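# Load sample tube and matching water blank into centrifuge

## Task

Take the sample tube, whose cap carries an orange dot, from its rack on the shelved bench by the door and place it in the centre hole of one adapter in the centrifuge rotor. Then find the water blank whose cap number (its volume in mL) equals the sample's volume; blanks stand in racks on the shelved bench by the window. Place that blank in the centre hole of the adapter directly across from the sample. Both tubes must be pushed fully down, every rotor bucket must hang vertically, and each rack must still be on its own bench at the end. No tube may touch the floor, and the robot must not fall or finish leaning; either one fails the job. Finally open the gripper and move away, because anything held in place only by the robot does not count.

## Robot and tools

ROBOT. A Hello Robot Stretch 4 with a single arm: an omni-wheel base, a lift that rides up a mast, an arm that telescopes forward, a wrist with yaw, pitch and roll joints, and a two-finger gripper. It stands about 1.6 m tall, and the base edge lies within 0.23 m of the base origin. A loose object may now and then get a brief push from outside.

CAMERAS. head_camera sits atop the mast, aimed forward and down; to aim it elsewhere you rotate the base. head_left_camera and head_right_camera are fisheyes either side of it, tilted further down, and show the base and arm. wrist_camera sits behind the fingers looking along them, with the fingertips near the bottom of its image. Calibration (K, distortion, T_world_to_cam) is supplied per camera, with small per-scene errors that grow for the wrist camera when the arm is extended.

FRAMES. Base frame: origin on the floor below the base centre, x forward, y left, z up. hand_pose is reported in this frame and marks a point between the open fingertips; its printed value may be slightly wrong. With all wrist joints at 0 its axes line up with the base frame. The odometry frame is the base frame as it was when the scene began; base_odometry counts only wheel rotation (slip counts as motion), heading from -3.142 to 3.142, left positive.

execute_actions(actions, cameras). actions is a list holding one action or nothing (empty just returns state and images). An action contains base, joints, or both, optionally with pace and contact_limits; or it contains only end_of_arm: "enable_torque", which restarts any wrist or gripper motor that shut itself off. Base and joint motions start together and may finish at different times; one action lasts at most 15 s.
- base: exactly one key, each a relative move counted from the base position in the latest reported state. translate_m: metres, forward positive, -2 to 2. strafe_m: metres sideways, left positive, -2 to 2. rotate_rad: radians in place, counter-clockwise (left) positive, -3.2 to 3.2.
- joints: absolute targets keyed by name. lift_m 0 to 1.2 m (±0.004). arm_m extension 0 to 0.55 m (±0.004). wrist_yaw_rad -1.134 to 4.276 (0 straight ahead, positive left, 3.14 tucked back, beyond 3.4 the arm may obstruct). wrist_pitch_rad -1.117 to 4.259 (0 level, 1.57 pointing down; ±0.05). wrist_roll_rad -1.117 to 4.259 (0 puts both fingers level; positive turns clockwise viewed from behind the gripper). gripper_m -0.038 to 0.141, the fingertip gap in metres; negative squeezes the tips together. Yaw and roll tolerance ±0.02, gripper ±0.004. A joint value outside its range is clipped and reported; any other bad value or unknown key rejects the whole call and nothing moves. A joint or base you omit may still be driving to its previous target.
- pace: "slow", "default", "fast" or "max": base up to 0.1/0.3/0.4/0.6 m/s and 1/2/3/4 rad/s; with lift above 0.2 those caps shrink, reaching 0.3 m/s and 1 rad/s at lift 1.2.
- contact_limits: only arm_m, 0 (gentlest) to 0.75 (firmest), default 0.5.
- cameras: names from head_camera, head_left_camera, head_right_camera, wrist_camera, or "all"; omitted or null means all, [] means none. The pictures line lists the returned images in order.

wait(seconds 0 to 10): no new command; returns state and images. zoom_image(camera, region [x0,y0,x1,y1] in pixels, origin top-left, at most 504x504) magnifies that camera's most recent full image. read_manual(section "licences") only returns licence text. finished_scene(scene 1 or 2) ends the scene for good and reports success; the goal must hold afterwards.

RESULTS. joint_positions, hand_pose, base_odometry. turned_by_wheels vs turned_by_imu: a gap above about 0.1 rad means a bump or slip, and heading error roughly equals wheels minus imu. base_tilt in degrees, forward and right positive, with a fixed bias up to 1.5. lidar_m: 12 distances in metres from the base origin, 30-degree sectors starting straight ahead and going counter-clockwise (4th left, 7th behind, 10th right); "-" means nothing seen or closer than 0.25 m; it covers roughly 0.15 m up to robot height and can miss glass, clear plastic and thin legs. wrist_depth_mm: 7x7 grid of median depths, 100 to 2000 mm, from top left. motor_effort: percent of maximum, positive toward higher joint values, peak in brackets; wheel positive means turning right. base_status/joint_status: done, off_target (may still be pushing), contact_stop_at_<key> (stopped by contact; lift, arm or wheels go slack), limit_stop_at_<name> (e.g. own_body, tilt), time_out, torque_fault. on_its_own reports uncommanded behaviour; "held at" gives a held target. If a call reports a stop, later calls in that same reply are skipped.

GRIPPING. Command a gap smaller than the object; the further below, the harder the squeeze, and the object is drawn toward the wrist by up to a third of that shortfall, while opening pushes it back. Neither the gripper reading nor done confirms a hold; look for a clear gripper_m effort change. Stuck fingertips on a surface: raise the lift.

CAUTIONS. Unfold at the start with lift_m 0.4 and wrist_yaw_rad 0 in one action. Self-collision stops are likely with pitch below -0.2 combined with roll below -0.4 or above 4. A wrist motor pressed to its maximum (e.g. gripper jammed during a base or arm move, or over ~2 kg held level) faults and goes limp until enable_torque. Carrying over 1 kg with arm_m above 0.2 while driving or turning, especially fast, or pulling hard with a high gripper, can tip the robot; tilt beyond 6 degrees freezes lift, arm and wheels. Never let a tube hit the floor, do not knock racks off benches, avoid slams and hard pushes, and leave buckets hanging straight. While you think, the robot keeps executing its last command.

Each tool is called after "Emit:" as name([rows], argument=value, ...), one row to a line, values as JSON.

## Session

Emit:
execute_actions(actions=[])

Scene clock: 0.00 s.
base_odometry: x=+0.000 y=+0.000 heading=+0.000 (m, m, rad; odometry frame)
turned_by_wheels: +0.000 (rad since the last result)
turned_by_imu: +0.000 (rad since the last result)
base_tilt: forward=-0.5 right=+1.1 (deg)
lidar_m: 1.41 1.41 1.69 1.27 1.25 2.01 1.70 1.68 2.00 1.06 1.06 1.23
base_status: not commanded
joint_positions: lift_m=+0.226 arm_m=-0.001 wrist_yaw_rad=+3.220 wrist_pitch_rad=+0.001 wrist_roll_rad=-0.014 gripper_m=+0.057
joint_status: not commanded
motor_effort: lift_m=+20 arm_m=-1 wrist_yaw_rad=+1 wrist_pitch_rad=-5 wrist_roll_rad=-1 gripper_m=-1 wheel_0=+0 wheel_1=+0 wheel_2=+0 (%)
hand_pose: x=-0.1244 y=+0.0645 z=+0.4038 quat_wxyz=(-0.039, +0.000, -0.007, +0.999) (m; base frame)
wrist_depth_mm: - 132 132 - - - - / - 108 132 - - - - / - 110 132 - - - - / - 132 173 - - - - / 198 - - - - - - / 213 1499 195 1499 196 1366 1336 / 211 931 1060 136 976 931 960
pictures: head_camera, head_left_camera, head_right_camera, wrist_camera
camera_calibration (this result's frames):
wrist_camera: T_world_to_cam=[[-0.0379219, 0.999213, -0.011614, -0.0669813], [0.0185913, -0.0109149, -0.999768, 0.461494], [-0.999108, -0.038129, -0.0181627, 0.112493], [0, 0, 0, 1]] pos_world=[0.101273, 0.0762551, 0.462652]
Images, in order (width x height): head_camera 420x560, head_left_camera 420x672, head_right_camera 420x672, wrist_camera 616x392.

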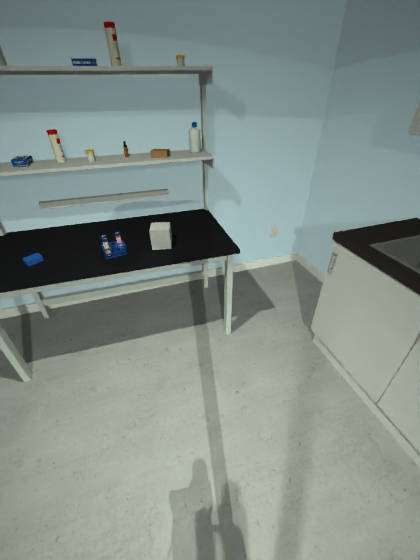

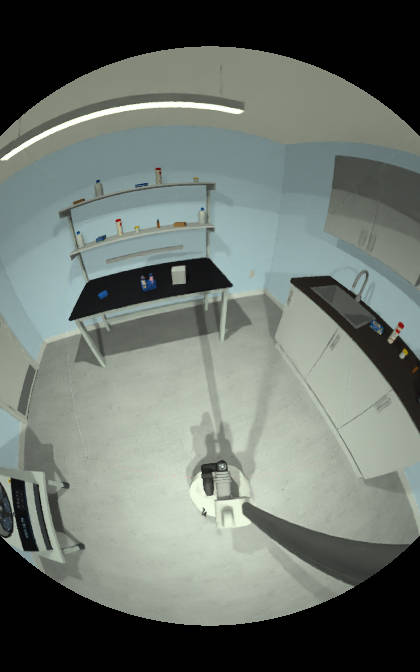

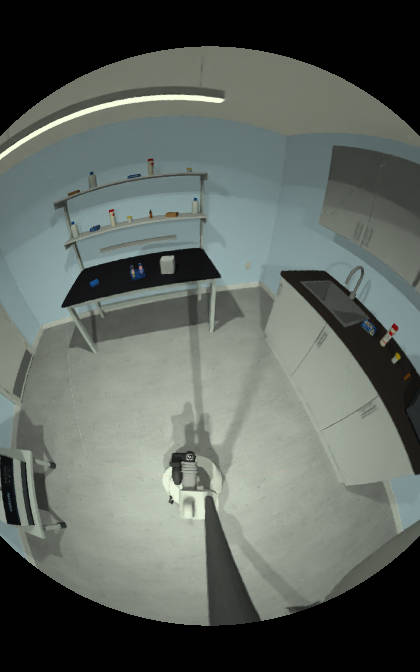

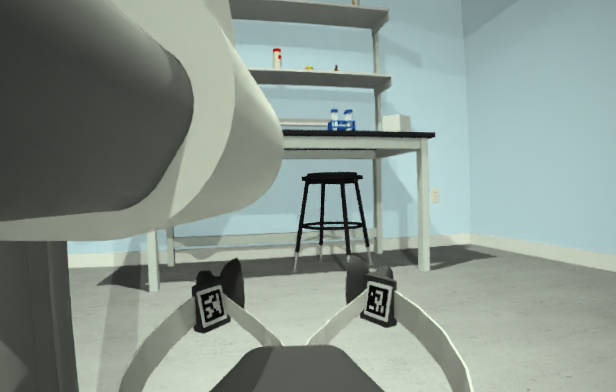

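Emit:
execute_actions(actions=[])

Scene clock: 10.60 s.
base_odometry: x=+0.000 y=+0.000 heading=+0.000 (m, m, rad; odometry frame)
turned_by_wheels: +0.000 (rad since the last result)
turned_by_imu: +0.000 (rad since the last result)
base_tilt: forward=-0.6 right=+1.2 (deg)
lidar_m: 1.41 1.41 1.65 1.25 1.27 1.99 1.69 1.70 2.00 1.03 1.06 1.23
base_status: not commanded
joint_positions: lift_m=+0.226 arm_m=-0.001 wrist_yaw_rad=+3.220 wrist_pitch_rad=+0.001 wrist_roll_rad=-0.014 gripper_m=+0.057
joint_status: not commanded
motor_effort: lift_m=+20 arm_m=-1 wrist_yaw_rad=+1 wrist_pitch_rad=-5 wrist_roll_rad=-1 gripper_m=-6 wheel_0=+0 wheel_1=-1 wheel_2=+1 (%)
hand_pose: x=-0.1244 y=+0.0645 z=+0.4038 quat_wxyz=(-0.039, +0.000, -0.007, +0.999) (m; base frame)
wrist_depth_mm: - 132 133 - - - - / - 108 132 - - - - / - 110 132 - - - - / - 132 172 - - - - / 198 - - - - - - / 213 1499 195 1499 195 1397 1366 / 211 931 1060 136 976 917 960
pictures: head_camera, head_left_camera, head_right_camera, wrist_camera
camera_calibration (this result's frames):
wrist_camera: T_world_to_cam=[[-0.0379215, 0.999213, -0.0116142, -0.0669814], [0.0185913, -0.010915, -0.999768, 0.461494], [-0.999108, -0.0381286, -0.0181627, 0.112493], [0, 0, 0, 1]] pos_world=[0.101273, 0.0762551, 0.462652]
Images, in order (width x height): head_camera 420x560, head_left_camera 420x672, head_right_camera 420x672, wrist_camera 616x392.

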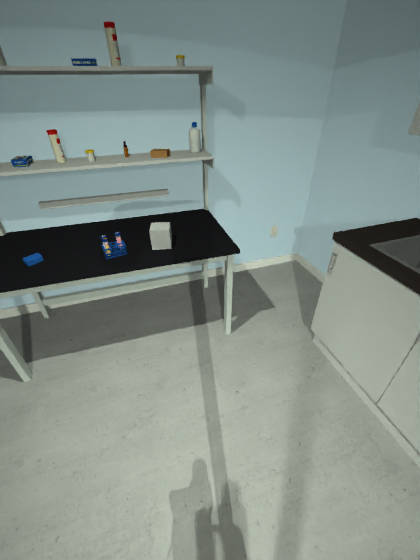

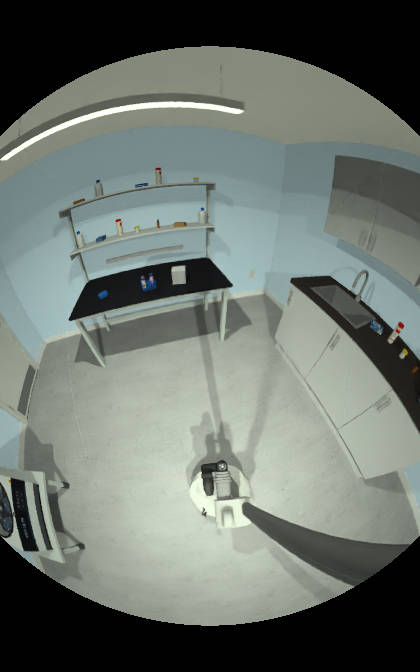

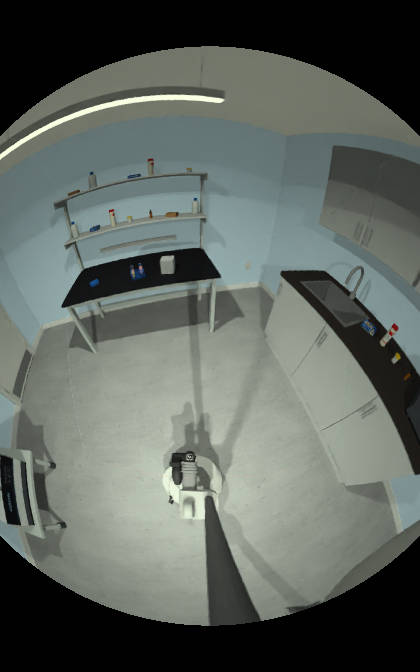

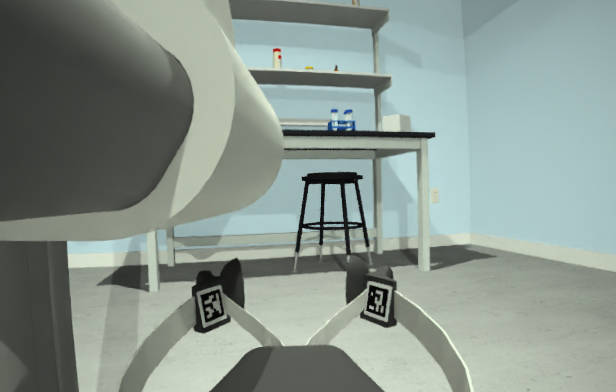

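Emit:
zoom_image(camera="head_camera", region=[60, 200, 200, 290])

Region (60, 200, 200, 290) of head_camera's 420x560 image, scaled by 3.600, with more detail than that image has; it fills the top 324 rows of this view, and the rest is white.

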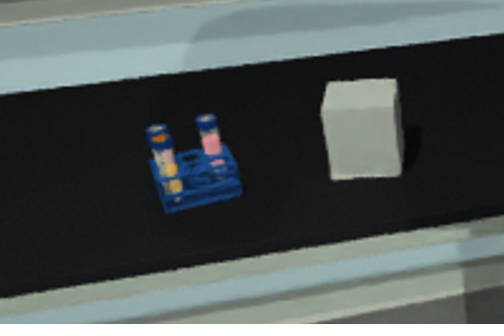

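Emit:
execute_actions([
  {"base": {"rotate_rad": 0.42}, "joints": {"wrist_yaw_rad": 2.6}, "pace": "max"},
], cameras=[])

Emit:
execute_actions([
  {"base": {"translate_m": 0.93}, "joints": {"lift_m": 0.64, "wrist_yaw_rad": 0.0, "wrist_pitch_rad": 0.0, "wrist_roll_rad": 0.0, "gripper_m": 0.1}, "pace": "max"},
], cameras=["head_camera", "wrist_camera"])

Scene clock: 30.57 s.
base_odometry: x=+0.000 y=+0.000 heading=+0.420 (m, m, rad; odometry frame)
turned_by_wheels: +0.420 (rad since the last result)
turned_by_imu: +0.425 (rad since the last result)
base_tilt: forward=-0.7 right=+1.2 (deg)
lidar_m: 1.41 1.57 1.29 1.24 2.23 1.71 1.72 2.14 1.09 1.06 1.15 1.41
base_status: done
joint_positions: lift_m=+0.226 arm_m=-0.001 wrist_yaw_rad=+2.601 wrist_pitch_rad=+0.001 wrist_roll_rad=-0.014 gripper_m=+0.057
joint_status: all done
motor_effort: lift_m=+20(20) arm_m=-1(1) wrist_yaw_rad=+0(8) wrist_pitch_rad=-6(7) wrist_roll_rad=+0(1) gripper_m=-2(3) wheel_0=+1(9) wheel_1=+1(9) wheel_2=+2(8) (%)
hand_pose: x=-0.0322 y=+0.2235 z=+0.4037 quat_wxyz=(+0.267, -0.002, -0.007, +0.964) (m; base frame)
wrist_depth_mm: - - - - - - 1808 / - - - - - - 1808 / - - - - - - 1808 / - - - - - - 1808 / - - - - - - 1756 / 1464 1537 195 1430 196 1366 1308 / 1042 946 1060 136 960 917 946
pictures: none
No camera images: the call's "cameras" was empty. Leave "cameras" out to get every camera's image.

Scene clock: 33.70 s.
base_odometry: x=+0.849 y=+0.380 heading=+0.420 (m, m, rad; odometry frame)
turned_by_wheels: +0.000 (rad since the last result)
turned_by_imu: -0.001 (rad since the last result)
base_tilt: forward=-0.6 right=+1.3 (deg)
lidar_m: 0.51 0.56 0.88 1.77 1.34 2.68 3.33 1.50 1.19 1.19 0.61 0.51
base_status: done
joint_positions: lift_m=+0.640 arm_m=-0.001 wrist_yaw_rad=+0.000 wrist_pitch_rad=+0.002 wrist_roll_rad=+0.000 gripper_m=+0.100
joint_status: all done
motor_effort: lift_m=+22(26) arm_m=-1(1) wrist_yaw_rad=+1(4) wrist_pitch_rad=-7(7) wrist_roll_rad=+0(1) gripper_m=-2(1) wheel_0=-1(9) wheel_1=+0(10) wheel_2=+2(15) (%)
hand_pose: x=+0.4586 y=-0.0873 z=+0.8173 quat_wxyz=(+1.000, +0.000, +0.001, +0.000) (m; base frame)
wrist_depth_mm: 891 842 809 778 798 798 831 / 931 1078 1098 1078 1060 1025 1025 / 1160 1160 1118 1098 1042 1025 1008 / 1160 1138 1118 1078 1060 1042 397 / 564 707 691 466 466 504 394 / 357 329 298 349 197 324 310 / 303 289 279 137 263 251 247
pictures: head_camera, wrist_camera
camera_calibration (this result's frames):
wrist_camera: T_world_to_cam=[[-0.0405398, -0.998848, -0.0256669, -0.0502102], [-0.0190291, 0.0264552, -0.999469, 0.882759], [0.998997, -0.0400299, -0.0200797, -0.218186], [0, 0, 0, 1]] pos_world=[0.23273, -0.0822399, 0.876621]
Images, in order (width x height): head_camera 420x560, wrist_camera 616x392.

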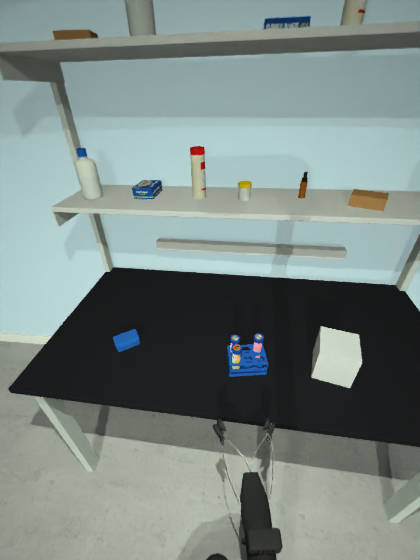

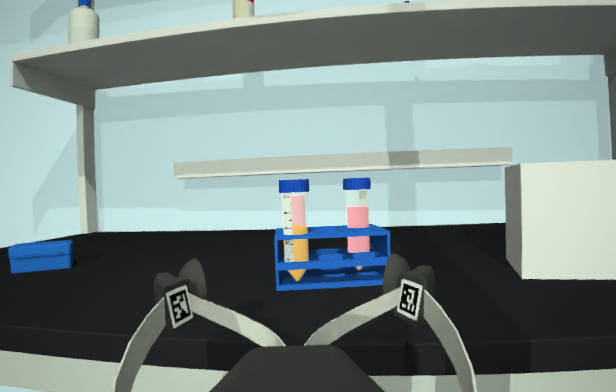

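Emit:
zoom_image(camera="wrist_camera", region=[250, 165, 410, 300])

Emit:
zoom_image(camera="head_camera", region=[200, 320, 300, 390])

Region (250, 165, 410, 300) of wrist_camera's 616x392 image, scaled by 3.150; it fills the top 425 rows of this view, and the rest is white.

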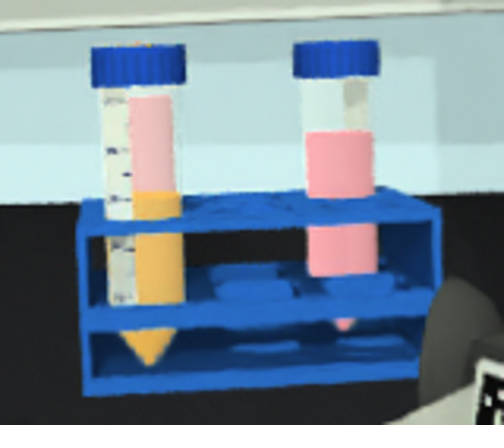

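Region (200, 320, 300, 390) of head_camera's 420x560 image, scaled by 5.040, with more detail than that image has; it fills the top 353 rows of this view, and the rest is white.

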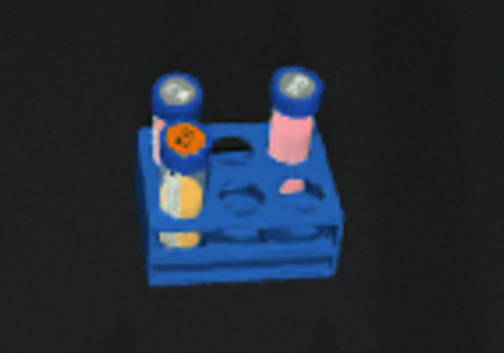

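Emit:
execute_actions([
  {"joints": {"lift_m": 1.08, "wrist_pitch_rad": 1.57, "gripper_m": 0.06}, "pace": "max"},
], cameras=[])

Emit:
execute_actions([
  {"joints": {"arm_m": 0.496}, "pace": "max"},
], cameras=["wrist_camera"])

Scene clock: 53.57 s.
base_odometry: x=+0.849 y=+0.380 heading=+0.420 (m, m, rad; odometry frame)
turned_by_wheels: +0.000 (rad since the last result)
turned_by_imu: -0.001 (rad since the last result)
base_tilt: forward=-0.5 right=+1.0 (deg)
lidar_m: 0.51 0.57 0.85 1.77 1.34 2.69 3.32 1.51 1.21 1.20 0.62 0.50
base_status: not commanded
joint_positions: lift_m=+1.080 arm_m=-0.001 wrist_yaw_rad=+0.000 wrist_pitch_rad=+1.570 wrist_roll_rad=+0.000 gripper_m=+0.060
joint_status: all done
motor_effort: lift_m=+23(28) arm_m=-1(1) wrist_yaw_rad=+2(2) wrist_pitch_rad=+0(3) wrist_roll_rad=+0(0) gripper_m=-4(6) wheel_0=-1(1) wheel_1=+0(0) wheel_2=+1(1) (%)
hand_pose: x=+0.1702 y=-0.0874 z=+0.9694 quat_wxyz=(+0.707, +0.000, +0.707, +0.000) (m; base frame)
wrist_depth_mm: 1138 1160 1182 1205 1205 1205 1205 / 1160 1182 1160 1182 1182 1205 1229 / 1160 1160 1182 1182 1229 1182 1205 / 1160 1182 1182 1182 1182 1205 1229 / 1182 1205 976 976 1205 1205 1229 / 1182 1182 192 991 199 1229 1229 / 1160 1182 1205 136 1229 1229 1229
pictures: none
No camera images: the call's "cameras" was empty. Leave "cameras" out to get every camera's image.

Scene clock: 55.53 s.
base_odometry: x=+0.849 y=+0.380 heading=+0.420 (m, m, rad; odometry frame)
turned_by_wheels: +0.000 (rad since the last result)
turned_by_imu: +0.000 (rad since the last result)
base_tilt: forward=-0.7 right=+1.3 (deg)
lidar_m: 0.49 0.57 0.88 1.78 1.33 2.67 3.33 1.53 1.19 1.18 0.59 0.50
base_status: not commanded
joint_positions: lift_m=+1.080 arm_m=+0.495 wrist_yaw_rad=+0.000 wrist_pitch_rad=+1.570 wrist_roll_rad=+0.000 gripper_m=+0.060
joint_status: all done
motor_effort: lift_m=+23(23) arm_m=+5(4) wrist_yaw_rad=+0(2) wrist_pitch_rad=+1(1) wrist_roll_rad=+1(0) gripper_m=-3(3) wheel_0=-1(1) wheel_1=+0(0) wheel_2=+2(1) (%)
hand_pose: x=+0.6662 y=-0.0874 z=+0.9694 quat_wxyz=(+0.707, +0.000, +0.707, +0.000) (m; base frame)
wrist_depth_mm: 418 418 421 424 430 433 433 / 415 421 424 424 427 433 436 / 418 424 427 430 433 436 436 / 421 424 427 373 382 436 394 / 424 427 427 370 436 439 368 / 421 427 192 433 198 439 445 / 1160 427 427 136 439 439 445
pictures: wrist_camera
camera_calibration (this result's frames):
wrist_camera: T_world_to_cam=[[-0.0255932, -0.998842, 0.0407442, -0.112307], [-0.999529, 0.0262583, 0.0158734, 0.70764], [-0.0169248, -0.0403188, -0.999044, 1.20323], [0, 0, 0, 1]] pos_world=[0.724797, -0.0822459, 1.19542]
Images, in order (width x height): wrist_camera 616x392.

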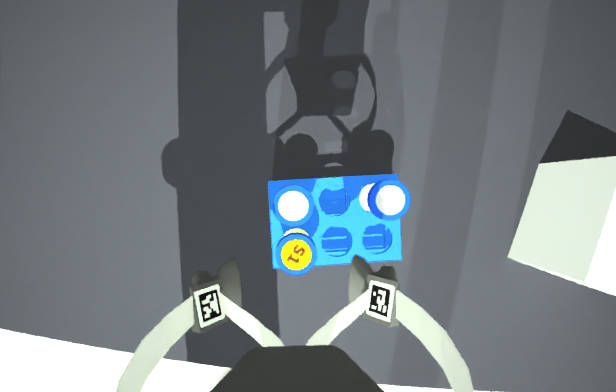

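Emit:
execute_actions([
  {"joints": {"lift_m": 0.99, "arm_m": 0.5}, "pace": "fast"},
], cameras=["wrist_camera"])

Scene clock: 63.53 s.
base_odometry: x=+0.849 y=+0.380 heading=+0.420 (m, m, rad; odometry frame)
turned_by_wheels: +0.000 (rad since the last result)
turned_by_imu: -0.001 (rad since the last result)
base_tilt: forward=-0.7 right=+1.2 (deg)
lidar_m: 0.51 0.57 0.88 1.79 1.32 2.68 3.33 1.53 1.21 1.19 0.62 0.50
base_status: not commanded
joint_positions: lift_m=+0.990 arm_m=+0.499 wrist_yaw_rad=+0.000 wrist_pitch_rad=+1.570 wrist_roll_rad=+0.000 gripper_m=+0.060
joint_status: all done
motor_effort: lift_m=+14(20) arm_m=+5(4) wrist_yaw_rad=+1(1) wrist_pitch_rad=+0(1) wrist_roll_rad=+0(0) gripper_m=-2(3) wheel_0=-1(1) wheel_1=+0(0) wheel_2=+2(2) (%)
hand_pose: x=+0.6702 y=-0.0874 z=+0.8801 quat_wxyz=(+0.707, +0.000, +0.707, +0.000) (m; base frame)
wrist_depth_mm: 330 332 336 338 343 343 345 / 332 332 336 340 342 343 345 / 332 334 340 340 343 345 347 / 332 334 340 282 282 347 347 / 334 338 338 281 283 347 349 / 336 336 191 221 200 349 351 / 336 338 342 136 345 349 353
pictures: wrist_camera
camera_calibration (this result's frames):
wrist_camera: T_world_to_cam=[[-0.0256798, -0.998839, 0.0407484, -0.108514], [-0.999524, 0.0263517, 0.0160367, 0.712869], [-0.0170919, -0.0403172, -0.999041, 1.1142], [0, 0, 0, 1]] pos_world=[0.728787, -0.0822514, 1.10612]
Images, in order (width x height): wrist_camera 616x392.

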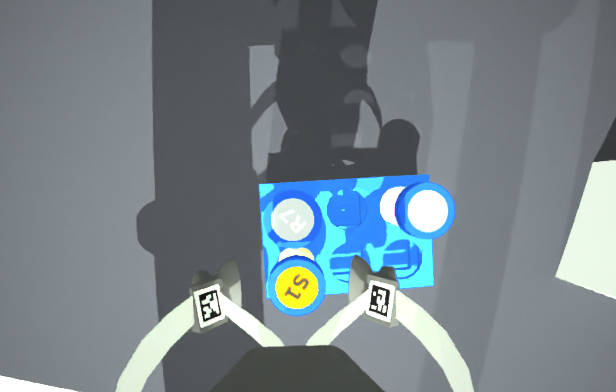

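The cap is centred between the fingers at the expected depth, so I'll close the gripper and lift.

Emit:
execute_actions([
  {"joints": {"gripper_m": 0.012}},
], cameras=[])

Emit:
execute_actions([
  {"joints": {"lift_m": 1.12}, "pace": "fast"},
], cameras=["wrist_camera", "head_left_camera"])

Scene clock: 68.47 s.
base_odometry: x=+0.849 y=+0.380 heading=+0.420 (m, m, rad; odometry frame)
turned_by_wheels: +0.000 (rad since the last result)
turned_by_imu: -0.001 (rad since the last result)
base_tilt: forward=-0.7 right=+1.1 (deg)
lidar_m: 0.49 0.56 0.88 1.78 1.35 2.70 3.33 1.51 1.20 1.20 0.61 0.51
base_status: not commanded
joint_positions: lift_m=+0.990 arm_m=+0.499 wrist_yaw_rad=+0.000 wrist_pitch_rad=+1.570 wrist_roll_rad=+0.000 gripper_m=+0.012
joint_status: all done
motor_effort: lift_m=+15(15) arm_m=+5(5) wrist_yaw_rad=+1(1) wrist_pitch_rad=+0(1) wrist_roll_rad=+0(0) gripper_m=-14(16) wheel_0=-1(1) wheel_1=+0(0) wheel_2=+2(2) (%)
hand_pose: x=+0.6702 y=-0.0874 z=+0.8801 quat_wxyz=(+0.707, +0.000, +0.707, +0.000) (m; base frame)
wrist_depth_mm: 330 332 336 340 340 345 347 / 330 334 336 340 342 345 345 / 332 332 338 340 343 347 347 / 334 336 338 281 283 347 349 / 336 338 340 270 285 347 349 / 334 338 186 216 189 349 349 / 336 338 340 140 345 349 351
pictures: none
No camera images: the call's "cameras" was empty. Leave "cameras" out to get every camera's image.

Scene clock: 69.77 s.
base_odometry: x=+0.849 y=+0.380 heading=+0.420 (m, m, rad; odometry frame)
turned_by_wheels: +0.000 (rad since the last result)
turned_by_imu: +0.000 (rad since the last result)
base_tilt: forward=-0.7 right=+1.2 (deg)
lidar_m: 0.50 0.56 0.91 1.77 1.33 2.69 3.34 1.50 1.21 1.20 0.62 0.50
base_status: not commanded
joint_positions: lift_m=+1.120 arm_m=+0.499 wrist_yaw_rad=+0.000 wrist_pitch_rad=+1.570 wrist_roll_rad=+0.000 gripper_m=+0.012
joint_status: all done
motor_effort: lift_m=+24(27) arm_m=+5(5) wrist_yaw_rad=+1(1) wrist_pitch_rad=+0(1) wrist_roll_rad=+0(0) gripper_m=-13(15) wheel_0=-1(1) wheel_1=+0(0) wheel_2=+2(2) (%)
hand_pose: x=+0.6702 y=-0.0874 z=+1.0093 quat_wxyz=(+0.707, +0.000, +0.707, +0.000) (m; base frame)
wrist_depth_mm: 455 459 462 466 469 477 480 / 459 459 462 469 473 477 480 / 459 459 462 469 473 477 480 / 462 462 462 410 473 477 394 / 459 469 466 413 473 477 368 / 462 462 186 216 188 484 484 / 1205 1205 469 140 480 480 480
pictures: head_left_camera, wrist_camera
camera_calibration (this result's frames):
wrist_camera: T_world_to_cam=[[-0.0256799, -0.998839, 0.0407484, -0.11378], [-0.999524, 0.0263518, 0.0160368, 0.7108], [-0.017092, -0.0403172, -0.999041, 1.24332], [0, 0, 0, 1]] pos_world=[0.728791, -0.0822514, 1.23536]
Images, in order (width x height): head_left_camera 420x672, wrist_camera 616x392.

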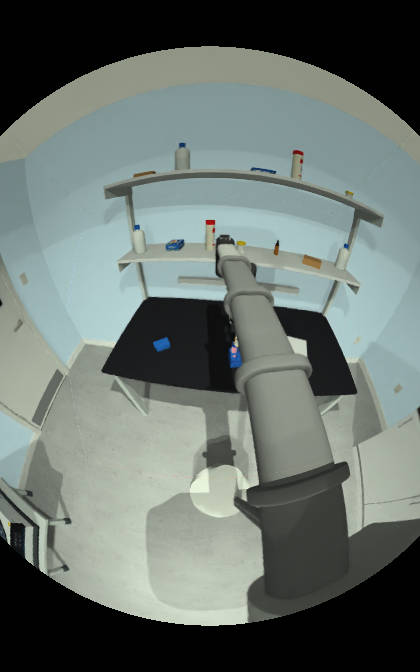

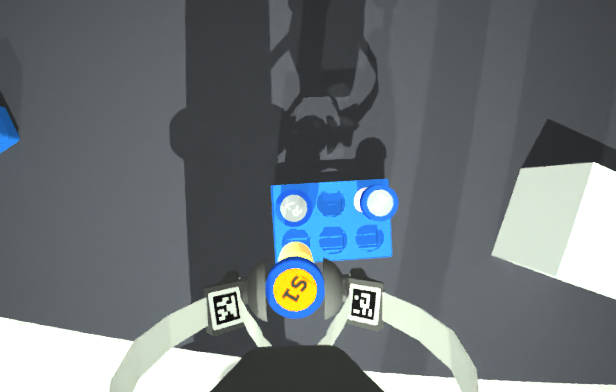

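Emit:
execute_actions([
  {"base": {"rotate_rad": 2.06}, "joints": {"arm_m": 0.1}, "pace": "max"},
], cameras=["head_camera", "head_left_camera"])

Scene clock: 97.67 s.
base_odometry: x=+0.849 y=+0.380 heading=+2.480 (m, m, rad; odometry frame)
turned_by_wheels: +2.060 (rad since the last result)
turned_by_imu: +2.084 (rad since the last result)
base_tilt: forward=-0.5 right=+1.0 (deg)
lidar_m: 1.30 2.69 2.62 1.55 1.24 1.21 0.66 0.51 0.49 0.61 0.86 0.26
base_status: done
joint_positions: lift_m=+1.120 arm_m=+0.101 wrist_yaw_rad=+0.000 wrist_pitch_rad=+1.570 wrist_roll_rad=+0.000 gripper_m=+0.012
joint_status: all done
motor_effort: lift_m=+23(24) arm_m=-6(5) wrist_yaw_rad=+2(0) wrist_pitch_rad=+0(1) wrist_roll_rad=-1(0) gripper_m=-15(15) wheel_0=-1(5) wheel_1=-2(9) wheel_2=-1(7) (%)
hand_pose: x=+0.2721 y=-0.0874 z=+1.0094 quat_wxyz=(+0.707, +0.000, +0.707, +0.000) (m; base frame)
wrist_depth_mm: 1229 1205 1205 1229 1255 1229 1255 / 1205 1205 1229 1229 1229 1255 1255 / 1205 1205 1229 1229 1255 1255 1205 / 1205 1229 1205 1229 1229 1255 1255 / 1182 1229 1229 1042 1229 1255 1281 / 1205 1229 185 216 189 1255 1281 / 1229 1229 1205 140 1255 1255 1255
pictures: head_camera, head_left_camera
Images, in order (width x height): head_camera 420x560, head_left_camera 420x672.

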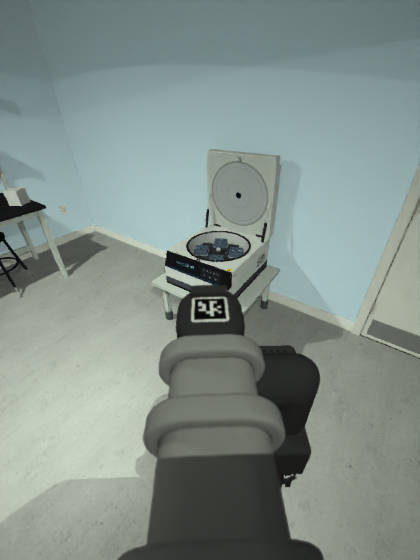

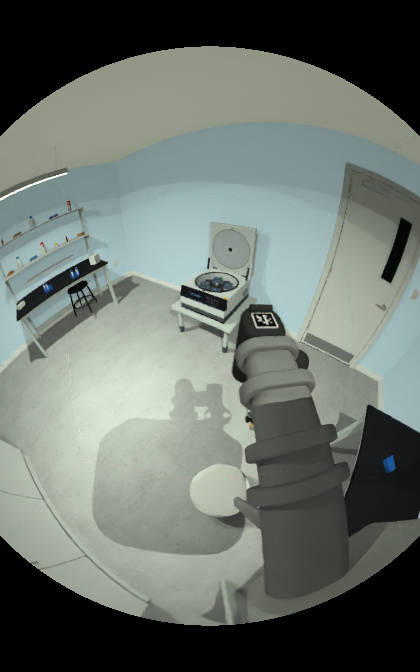

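Emit:
zoom_image(camera="head_camera", region=[140, 200, 300, 330])

Region (140, 200, 300, 330) of head_camera's 420x560 image, scaled by 3.150, with more detail than that image has; it fills the top 410 rows of this view, and the rest is white.

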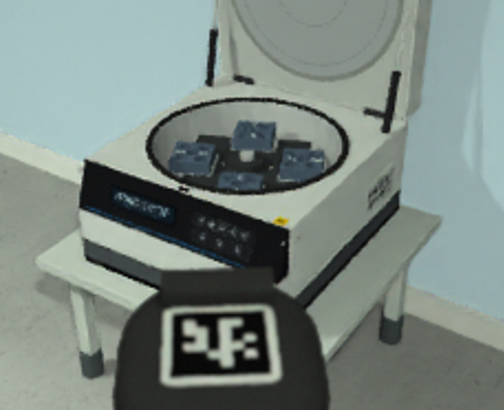

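Emit:
execute_actions([
  {"base": {"translate_m": 1.0}, "joints": {"lift_m": 0.94, "arm_m": 0.45}, "pace": "max"},
], cameras=["head_camera", "wrist_camera"])

Scene clock: 121.93 s.
base_odometry: x=+0.060 y=+0.994 heading=+2.480 (m, m, rad; odometry frame)
turned_by_wheels: +0.000 (rad since the last result)
turned_by_imu: -0.002 (rad since the last result)
base_tilt: forward=-0.5 right=+1.2 (deg)
lidar_m: 0.38 0.55 1.99 2.23 2.03 2.02 1.43 1.14 1.14 1.39 1.12 0.34
base_status: done
joint_positions: lift_m=+0.940 arm_m=+0.449 wrist_yaw_rad=+0.000 wrist_pitch_rad=+1.570 wrist_roll_rad=+0.000 gripper_m=+0.012
joint_status: all done
motor_effort: lift_m=+16(19) arm_m=+5(6) wrist_yaw_rad=+0(2) wrist_pitch_rad=+1(1) wrist_roll_rad=+0(0) gripper_m=-14(13) wheel_0=+0(5) wheel_1=+1(3) wheel_2=-1(13) (%)
hand_pose: x=+0.6202 y=-0.0874 z=+0.8300 quat_wxyz=(+0.707, +0.000, +0.707, +0.000) (m; base frame)
wrist_depth_mm: 394 433 462 462 469 410 413 / 394 455 462 442 452 418 410 / 397 462 462 469 469 415 976 / 1042 399 500 469 477 413 1060 / 1025 1042 404 433 410 1078 1078 / 1042 1042 186 216 189 1078 1098 / 1025 1042 1042 140 1060 1078 1078
pictures: head_camera, wrist_camera
camera_calibration (this result's frames):
wrist_camera: T_world_to_cam=[[-0.0257964, -0.998836, 0.040747, -0.107682], [-0.999522, 0.0264662, 0.0159851, 0.663778], [-0.0170449, -0.0403151, -0.999042, 1.06328], [0, 0, 0, 1]] pos_world=[0.678806, -0.0822581, 1.05603]
Images, in order (width x height): head_camera 420x560, wrist_camera 616x392.

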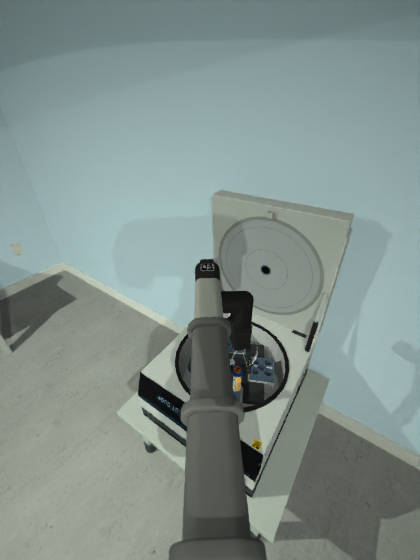

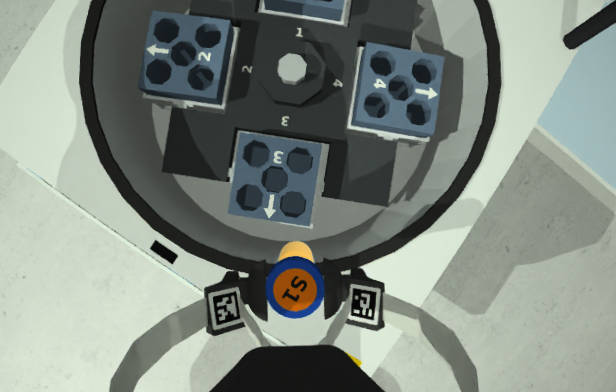

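Emit:
execute_actions([
  {"base": {"strafe_m": 0.023}, "joints": {"lift_m": 0.88, "arm_m": 0.517}, "pace": "default"},
], cameras=["wrist_camera"])

Scene clock: 134.03 s.
base_odometry: x=+0.046 y=+0.976 heading=+2.480 (m, m, rad; odometry frame)
turned_by_wheels: +0.000 (rad since the last result)
turned_by_imu: -0.001 (rad since the last result)
base_tilt: forward=-0.6 right=+1.3 (deg)
lidar_m: 0.39 0.57 1.97 2.20 2.05 2.00 1.43 1.15 1.15 1.38 1.12 0.37
base_status: done
joint_positions: lift_m=+0.880 arm_m=+0.516 wrist_yaw_rad=+0.000 wrist_pitch_rad=+1.570 wrist_roll_rad=+0.000 gripper_m=+0.012
joint_status: all done
motor_effort: lift_m=+14(15) arm_m=+5(7) wrist_yaw_rad=+1(1) wrist_pitch_rad=+1(0) wrist_roll_rad=-1(1) gripper_m=-12(13) wheel_0=+1(12) wheel_1=-1(10) wheel_2=+0(0) (%)
hand_pose: x=+0.6872 y=-0.0874 z=+0.7701 quat_wxyz=(+0.707, +0.000, +0.707, +0.000) (m; base frame)
wrist_depth_mm: 336 377 402 404 410 407 349 / 336 382 397 404 407 410 349 / 336 407 404 387 410 399 353 / 336 407 404 407 410 415 355 / 340 347 427 384 410 379 1025 / 976 343 186 216 189 355 1025 / 991 991 347 140 353 691 1025
pictures: wrist_camera
camera_calibration (this result's frames):
wrist_camera: T_world_to_cam=[[-0.0258978, -0.998834, 0.0407456, -0.103442], [-0.99952, 0.0265656, 0.0159329, 0.731719], [-0.0169968, -0.0403134, -0.999043, 1.00453], [0, 0, 0, 1]] pos_world=[0.745762, -0.082264, 0.996128]
Images, in order (width x height): wrist_camera 616x392.

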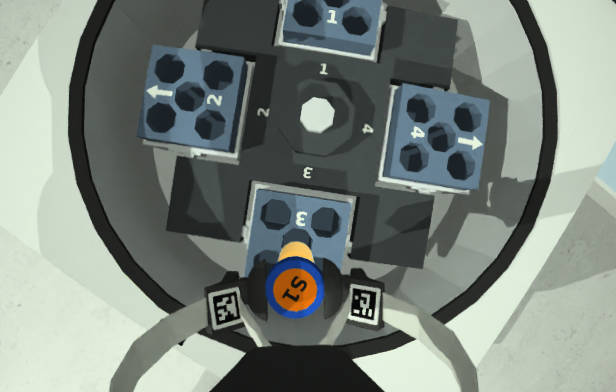

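Emit:
zoom_image(camera="wrist_camera", region=[220, 170, 380, 330])

Region (220, 170, 380, 330) of wrist_camera's 616x392 image, scaled by 3.150.

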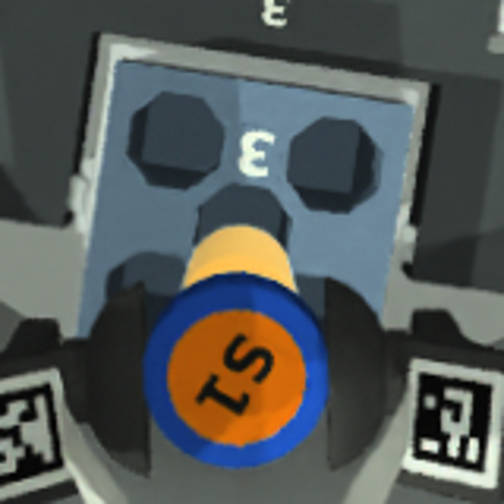

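Emit:
execute_actions([
  {"joints": {"lift_m": 0.81, "arm_m": 0.52}, "pace": "default"},
], cameras=["wrist_camera"])

Scene clock: 145.47 s.
base_odometry: x=+0.046 y=+0.976 heading=+2.480 (m, m, rad; odometry frame)
turned_by_wheels: +0.000 (rad since the last result)
turned_by_imu: -0.001 (rad since the last result)
base_tilt: forward=-0.6 right=+1.2 (deg)
lidar_m: 0.40 0.59 1.98 2.21 2.03 2.00 1.40 1.16 1.16 1.38 1.13 0.35
base_status: not commanded
joint_positions: lift_m=+0.810 arm_m=+0.519 wrist_yaw_rad=+0.000 wrist_pitch_rad=+1.570 wrist_roll_rad=+0.000 gripper_m=+0.012
joint_status: all done
motor_effort: lift_m=+14(16) arm_m=+5(5) wrist_yaw_rad=+1(1) wrist_pitch_rad=+1(1) wrist_roll_rad=+0(0) gripper_m=-14(17) wheel_0=+1(1) wheel_1=-1(1) wheel_2=+0(0) (%)
hand_pose: x=+0.6901 y=-0.0874 z=+0.7001 quat_wxyz=(+0.707, +0.000, +0.707, +0.000) (m; base frame)
wrist_depth_mm: 282 327 332 336 338 343 327 / 293 320 334 317 338 332 342 / 293 340 336 319 340 317 345 / 276 351 336 338 342 345 327 / 270 336 338 312 342 362 293 / 273 272 186 216 189 309 285 / 891 273 285 140 303 279 287
pictures: wrist_camera
camera_calibration (this result's frames):
wrist_camera: T_world_to_cam=[[-0.025894, -0.998834, 0.0407482, -0.100517], [-0.999519, 0.0265658, 0.0160314, 0.735735], [-0.0170952, -0.0403134, -0.999041, 0.934714], [0, 0, 0, 1]] pos_world=[0.748758, -0.082264, 0.926119]
Images, in order (width x height): wrist_camera 616x392.

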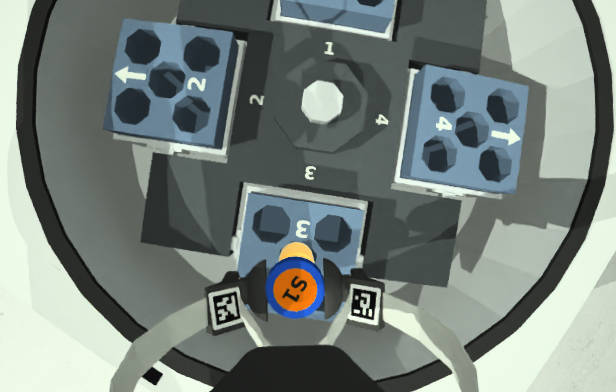

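Emit:
execute_actions([
  {"joints": {"lift_m": 0.744}, "pace": "slow"},
], cameras=["wrist_camera"])

Scene clock: 151.27 s.
base_odometry: x=+0.046 y=+0.976 heading=+2.480 (m, m, rad; odometry frame)
turned_by_wheels: +0.000 (rad since the last result)
turned_by_imu: -0.001 (rad since the last result)
base_tilt: forward=-0.4 right=+1.1 (deg)
lidar_m: 0.41 0.56 1.98 2.22 2.05 2.00 1.43 1.15 1.13 1.40 1.11 0.37
base_status: not commanded
joint_positions: lift_m=+0.744 arm_m=+0.519 wrist_yaw_rad=+0.000 wrist_pitch_rad=+1.570 wrist_roll_rad=+0.000 gripper_m=+0.012
joint_status: all done
motor_effort: lift_m=+14(14) arm_m=+5(5) wrist_yaw_rad=+1(1) wrist_pitch_rad=+0(0) wrist_roll_rad=+0(0) gripper_m=-16(15) wheel_0=+1(1) wheel_1=-1(1) wheel_2=+0(0) (%)
hand_pose: x=+0.6902 y=-0.0874 z=+0.6341 quat_wxyz=(+0.707, +0.000, +0.707, +0.000) (m; base frame)
wrist_depth_mm: 256 241 268 268 272 273 327 / 260 245 268 251 272 249 258 / 291 267 271 271 272 248 250 / 277 270 270 272 274 277 281 / 248 268 272 246 274 277 293 / 216 271 186 216 189 286 253 / 204 212 282 140 298 236 -
pictures: wrist_camera
camera_calibration (this result's frames):
wrist_camera: T_world_to_cam=[[-0.025894, -0.998834, 0.0407482, -0.0978293], [-0.999519, 0.0265657, 0.0160312, 0.736794], [-0.017095, -0.0403134, -0.999041, 0.868809], [0, 0, 0, 1]] pos_world=[0.748759, -0.082264, 0.860151]
Images, in order (width x height): wrist_camera 616x392.

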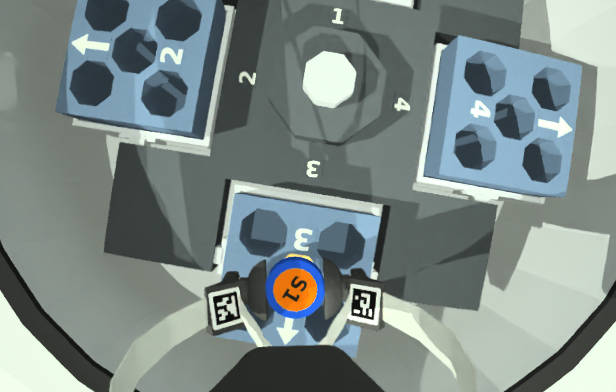

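Emit:
execute_actions([
  {"joints": {"gripper_m": 0.055}, "pace": "default"},
], cameras=["wrist_camera"])

Scene clock: 157.10 s.
base_odometry: x=+0.046 y=+0.976 heading=+2.480 (m, m, rad; odometry frame)
turned_by_wheels: +0.000 (rad since the last result)
turned_by_imu: -0.001 (rad since the last result)
base_tilt: forward=-0.5 right=+1.1 (deg)
lidar_m: 0.40 0.57 1.98 2.22 2.04 2.00 1.45 1.17 1.13 1.39 1.13 0.36
base_status: not commanded
joint_positions: lift_m=+0.744 arm_m=+0.519 wrist_yaw_rad=+0.000 wrist_pitch_rad=+1.570 wrist_roll_rad=+0.000 gripper_m=+0.055
joint_status: all done
motor_effort: lift_m=+14(14) arm_m=+5(5) wrist_yaw_rad=+1(0) wrist_pitch_rad=+1(1) wrist_roll_rad=-1(0) gripper_m=-3(12) wheel_0=+1(1) wheel_1=-1(1) wheel_2=+0(0) (%)
hand_pose: x=+0.6901 y=-0.0874 z=+0.6341 quat_wxyz=(+0.707, +0.000, +0.707, +0.000) (m; base frame)
wrist_depth_mm: 260 242 268 268 272 273 327 / 260 244 270 250 273 252 258 / 291 267 270 271 273 249 250 / 277 270 270 273 274 277 281 / 247 270 270 246 274 277 294 / 216 271 195 218 196 287 253 / 204 211 282 136 298 243 -
pictures: wrist_camera
camera_calibration (this result's frames):
wrist_camera: T_world_to_cam=[[-0.0258933, -0.998834, 0.0407486, -0.0978301], [-0.999518, 0.0265656, 0.0160461, 0.736783], [-0.0171099, -0.0403134, -0.999041, 0.868819], [0, 0, 0, 1]] pos_world=[0.74876, -0.082264, 0.86015]
Images, in order (width x height): wrist_camera 616x392.

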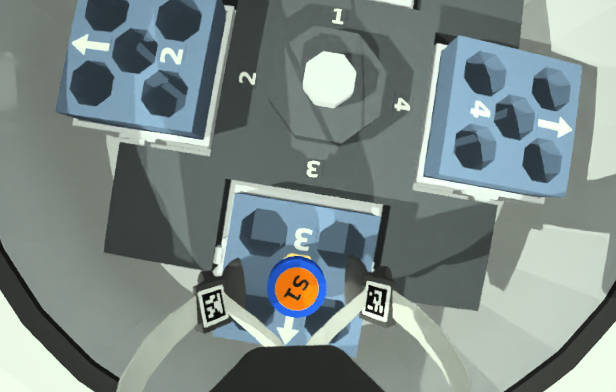

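Emit:
execute_actions([
  {"joints": {"lift_m": 0.81, "arm_m": 0.49}, "pace": "max"},
], cameras=[])

Emit:
execute_actions([
  {"base": {"rotate_rad": 1.15}, "joints": {"arm_m": 0.0, "gripper_m": 0.06}, "pace": "max"},
], cameras=["head_camera", "head_right_camera"])

Scene clock: 184.80 s.
base_odometry: x=+0.046 y=+0.976 heading=+2.480 (m, m, rad; odometry frame)
turned_by_wheels: +0.000 (rad since the last result)
turned_by_imu: +0.000 (rad since the last result)
base_tilt: forward=-0.6 right=+1.2 (deg)
lidar_m: 0.39 0.59 1.98 2.21 2.04 1.99 1.44 1.17 1.14 1.39 1.13 0.36
base_status: not commanded
joint_positions: lift_m=+0.810 arm_m=+0.491 wrist_yaw_rad=+0.000 wrist_pitch_rad=+1.570 wrist_roll_rad=+0.000 gripper_m=+0.055
joint_status: all done
motor_effort: lift_m=+23(26) arm_m=-6(5) wrist_yaw_rad=+1(1) wrist_pitch_rad=+0(0) wrist_roll_rad=+0(0) gripper_m=-2(3) wheel_0=+1(1) wheel_1=-1(1) wheel_2=+0(0) (%)
hand_pose: x=+0.6621 y=-0.0874 z=+0.6994 quat_wxyz=(+0.707, +0.000, +0.707, +0.000) (m; base frame)
wrist_depth_mm: 290 319 329 332 338 347 334 / 294 320 334 314 338 315 340 / 286 370 336 336 340 319 334 / 270 332 336 310 342 384 309 / 270 312 397 312 342 342 279 / 917 272 195 351 196 282 283 / 917 917 274 136 278 282 946
pictures: none
No camera images: the call's "cameras" was empty. Leave "cameras" out to get every camera's image.

Scene clock: 186.77 s.
base_odometry: x=+0.046 y=+0.976 heading=-2.653 (m, m, rad; odometry frame)
turned_by_wheels: +1.150 (rad since the last result)
turned_by_imu: +1.164 (rad since the last result)
base_tilt: forward=-0.6 right=+1.4 (deg)
lidar_m: 1.97 2.31 2.00 2.00 1.35 1.17 1.96 1.28 1.10 0.36 0.42 0.70
base_status: done
joint_positions: lift_m=+0.810 arm_m=+0.001 wrist_yaw_rad=+0.000 wrist_pitch_rad=+1.570 wrist_roll_rad=+0.000 gripper_m=+0.060
joint_status: all done
motor_effort: lift_m=+23(23) arm_m=-6(11) wrist_yaw_rad=+2(0) wrist_pitch_rad=+0(1) wrist_roll_rad=-1(1) gripper_m=-1(1) wheel_0=+0(10) wheel_1=+0(9) wheel_2=-1(8) (%)
hand_pose: x=+0.1720 y=-0.0874 z=+0.6994 quat_wxyz=(+0.707, +0.000, +0.707, +0.000) (m; base frame)
wrist_depth_mm: 891 904 904 917 917 917 544 / 891 891 917 931 931 931 539 / 904 904 917 931 931 946 544 / 904 904 917 917 946 946 544 / 904 917 715 715 946 931 530 / 904 917 192 707 199 668 508 / 917 917 707 136 931 544 549
pictures: head_camera, head_right_camera
Images, in order (width x height): head_camera 420x560, head_right_camera 420x672.

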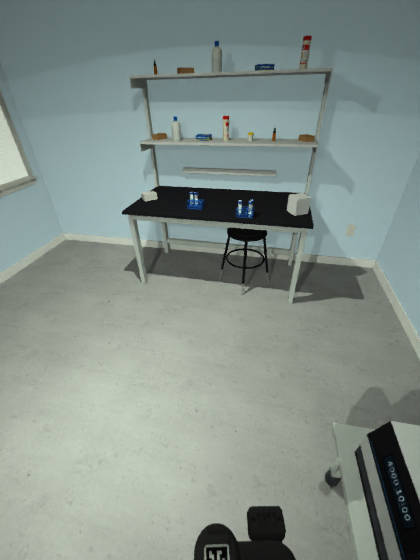

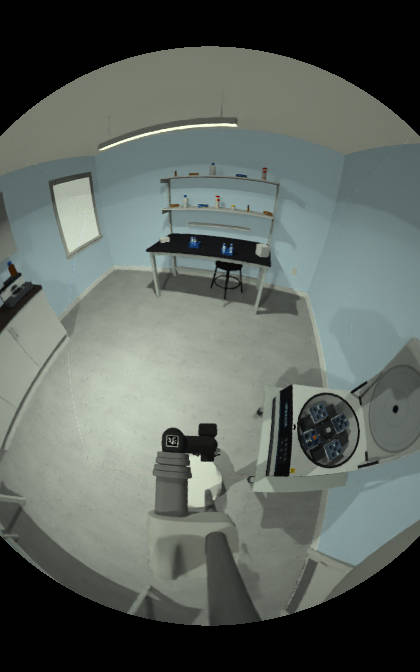

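Emit:
zoom_image(camera="head_camera", region=[170, 180, 270, 230])

Region (170, 180, 270, 230) of head_camera's 420x560 image, scaled by 5.040, with more detail than that image has.

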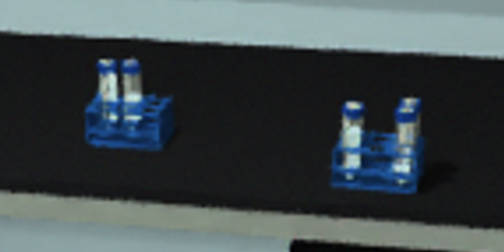

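Emit:
execute_actions([
  {"base": {"translate_m": 1.67}, "joints": {"lift_m": 1.1, "arm_m": 0.355, "wrist_yaw_rad": 2.3, "wrist_roll_rad": 1.0}, "pace": "max"},
], cameras=["head_camera", "wrist_camera"])

Scene clock: 210.60 s.
base_odometry: x=-1.429 y=+0.192 heading=-2.653 (m, m, rad; odometry frame)
turned_by_wheels: +0.000 (rad since the last result)
turned_by_imu: -0.003 (rad since the last result)
base_tilt: forward=-0.5 right=+1.2 (deg)
lidar_m: 0.36 0.43 0.76 1.74 1.83 2.80 1.64 1.17 1.53 0.76 0.43 0.35
base_status: done
joint_positions: lift_m=+1.100 arm_m=+0.354 wrist_yaw_rad=+2.300 wrist_pitch_rad=+1.570 wrist_roll_rad=+1.000 gripper_m=+0.060
joint_status: all done
motor_effort: lift_m=+23(27) arm_m=+5(6) wrist_yaw_rad=+3(11) wrist_pitch_rad=+1(1) wrist_roll_rad=-1(9) gripper_m=-2(4) wheel_0=+0(4) wheel_1=+2(4) wheel_2=+3(11) (%)
hand_pose: x=+0.5900 y=+0.0584 z=+0.9894 quat_wxyz=(+0.563, -0.428, +0.563, +0.428) (m; base frame)
wrist_depth_mm: 1182 1182 442 445 452 452 455 / 1182 1182 445 449 452 449 459 / 1205 1182 445 449 455 455 459 / 1182 1182 449 392 452 455 462 / 976 1008 452 394 455 455 459 / 991 976 191 452 200 459 462 / 976 991 449 136 459 459 466
pictures: head_camera, wrist_camera
camera_calibration (this result's frames):
wrist_camera: T_world_to_cam=[[0.955356, -0.292729, 0.0400452, -0.588736], [-0.293553, -0.955803, 0.0163768, 0.26763], [0.0334813, -0.027401, -0.999064, 1.19736], [0, 0, 0, 1]] pos_world=[0.600927, 0.116271, 1.21544]
Images, in order (width x height): head_camera 420x560, wrist_camera 616x392.

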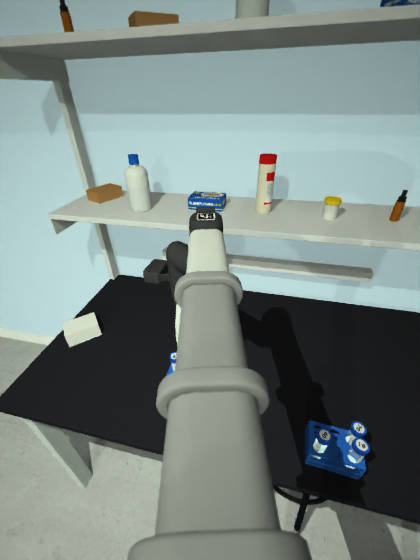

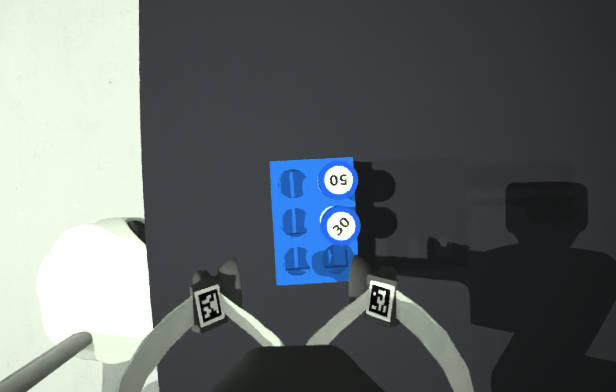

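Emit:
execute_actions([
  {"joints": {"lift_m": 1.035, "arm_m": 0.416, "wrist_yaw_rad": 2.519, "wrist_roll_rad": 1.219}, "pace": "fast"},
], cameras=["wrist_camera"])

Scene clock: 221.00 s.
base_odometry: x=-1.429 y=+0.192 heading=-2.653 (m, m, rad; odometry frame)
turned_by_wheels: +0.000 (rad since the last result)
turned_by_imu: +0.000 (rad since the last result)
base_tilt: forward=-0.6 right=+1.2 (deg)
lidar_m: 0.37 0.42 0.75 1.76 1.83 2.81 1.66 1.16 1.52 0.77 0.44 0.36
base_status: not commanded
joint_positions: lift_m=+1.035 arm_m=+0.415 wrist_yaw_rad=+2.518 wrist_pitch_rad=+1.570 wrist_roll_rad=+1.219 gripper_m=+0.060
joint_status: all done
motor_effort: lift_m=+14(19) arm_m=+5(5) wrist_yaw_rad=+3(10) wrist_pitch_rad=+0(1) wrist_roll_rad=-1(2) gripper_m=-2(1) wheel_0=+0(0) wheel_1=+1(1) wheel_2=+3(3) (%)
hand_pose: x=+0.6367 y=+0.0711 z=+0.9251 quat_wxyz=(+0.563, -0.428, +0.563, +0.428) (m; base frame)
wrist_depth_mm: 1118 377 382 382 387 389 389 / 1138 377 382 382 387 389 392 / 1118 379 382 384 387 389 397 / 1098 382 384 384 392 389 392 / 917 379 382 325 392 392 397 / 917 382 191 327 199 394 397 / 917 384 384 136 392 394 397
pictures: wrist_camera
camera_calibration (this result's frames):
wrist_camera: T_world_to_cam=[[0.955413, -0.292543, 0.0400622, -0.627155], [-0.293374, -0.955854, 0.0165764, 0.294263], [0.0334443, -0.0275905, -0.99906, 1.1319], [0, 0, 0, 1]] pos_world=[0.647665, 0.129032, 1.15109]
Images, in order (width x height): wrist_camera 616x392.

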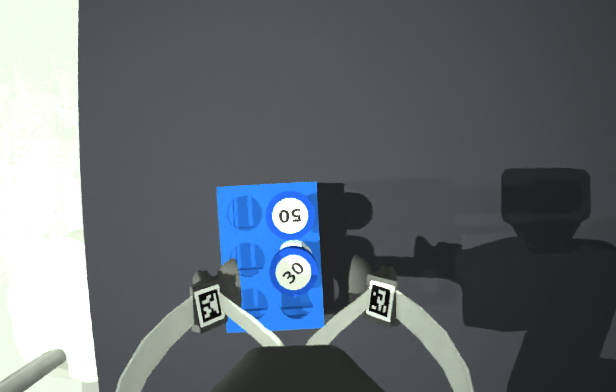

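Emit:
execute_actions([
  {"joints": {"lift_m": 0.99}, "pace": "fast"},
], cameras=[])

Emit:
execute_actions([
  {"joints": {"gripper_m": 0.012}},
], cameras=["wrist_camera"])

Scene clock: 224.73 s.
base_odometry: x=-1.429 y=+0.192 heading=-2.653 (m, m, rad; odometry frame)
turned_by_wheels: +0.000 (rad since the last result)
turned_by_imu: +0.000 (rad since the last result)
base_tilt: forward=-0.6 right=+1.1 (deg)
lidar_m: 0.36 0.45 0.76 1.75 1.85 2.81 1.67 1.15 1.51 0.77 0.42 0.36
base_status: not commanded
joint_positions: lift_m=+0.990 arm_m=+0.415 wrist_yaw_rad=+2.518 wrist_pitch_rad=+1.570 wrist_roll_rad=+1.219 gripper_m=+0.060
joint_status: all done
motor_effort: lift_m=+15(16) arm_m=+5(5) wrist_yaw_rad=+3(2) wrist_pitch_rad=+1(1) wrist_roll_rad=+0(0) gripper_m=-6(4) wheel_0=+0(0) wheel_1=+2(1) wheel_2=+3(3) (%)
hand_pose: x=+0.6367 y=+0.0711 z=+0.8801 quat_wxyz=(+0.563, -0.428, +0.563, +0.428) (m; base frame)
wrist_depth_mm: 332 334 336 340 342 343 343 / 332 336 338 340 342 343 345 / 334 338 338 340 342 345 347 / 334 332 338 282 343 347 349 / 866 336 336 281 343 345 347 / 878 338 192 221 199 347 351 / 866 338 342 136 345 347 349
pictures: none
No camera images: the call's "cameras" was empty. Leave "cameras" out to get every camera's image.

Scene clock: 226.00 s.
base_odometry: x=-1.429 y=+0.192 heading=-2.653 (m, m, rad; odometry frame)
turned_by_wheels: +0.000 (rad since the last result)
turned_by_imu: +0.000 (rad since the last result)
base_tilt: forward=-0.5 right=+1.3 (deg)
lidar_m: 0.37 0.43 0.75 1.78 1.85 2.79 1.66 1.16 1.52 0.76 0.42 0.34
base_status: not commanded
joint_positions: lift_m=+0.990 arm_m=+0.415 wrist_yaw_rad=+2.518 wrist_pitch_rad=+1.570 wrist_roll_rad=+1.219 gripper_m=+0.012
joint_status: all done
motor_effort: lift_m=+15(15) arm_m=+5(5) wrist_yaw_rad=+3(2) wrist_pitch_rad=+0(0) wrist_roll_rad=+0(0) gripper_m=-11(17) wheel_0=+0(0) wheel_1=+2(1) wheel_2=+3(3) (%)
hand_pose: x=+0.6367 y=+0.0711 z=+0.8801 quat_wxyz=(+0.563, -0.428, +0.563, +0.428) (m; base frame)
wrist_depth_mm: 332 334 336 340 342 345 345 / 332 336 338 338 342 343 345 / 334 334 338 342 343 345 345 / 334 338 338 281 343 347 345 / 878 338 334 220 345 347 347 / 878 340 186 216 189 349 349 / 854 340 342 140 347 347 351
pictures: wrist_camera
camera_calibration (this result's frames):
wrist_camera: T_world_to_cam=[[0.955432, -0.292479, 0.0400623, -0.625367], [-0.29331, -0.955874, 0.0165764, 0.294973], [0.0334463, -0.0275883, -0.99906, 1.08692], [0, 0, 0, 1]] pos_world=[0.64766, 0.129036, 1.10607]
Images, in order (width x height): wrist_camera 616x392.

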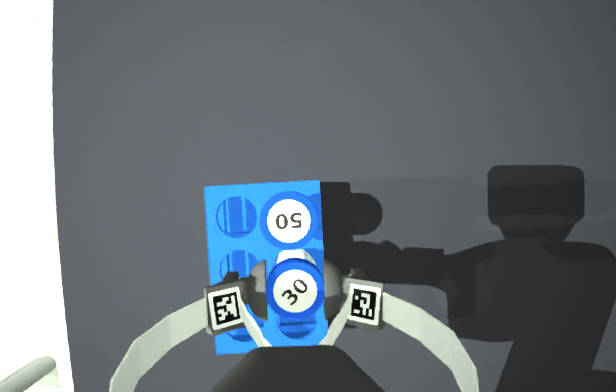

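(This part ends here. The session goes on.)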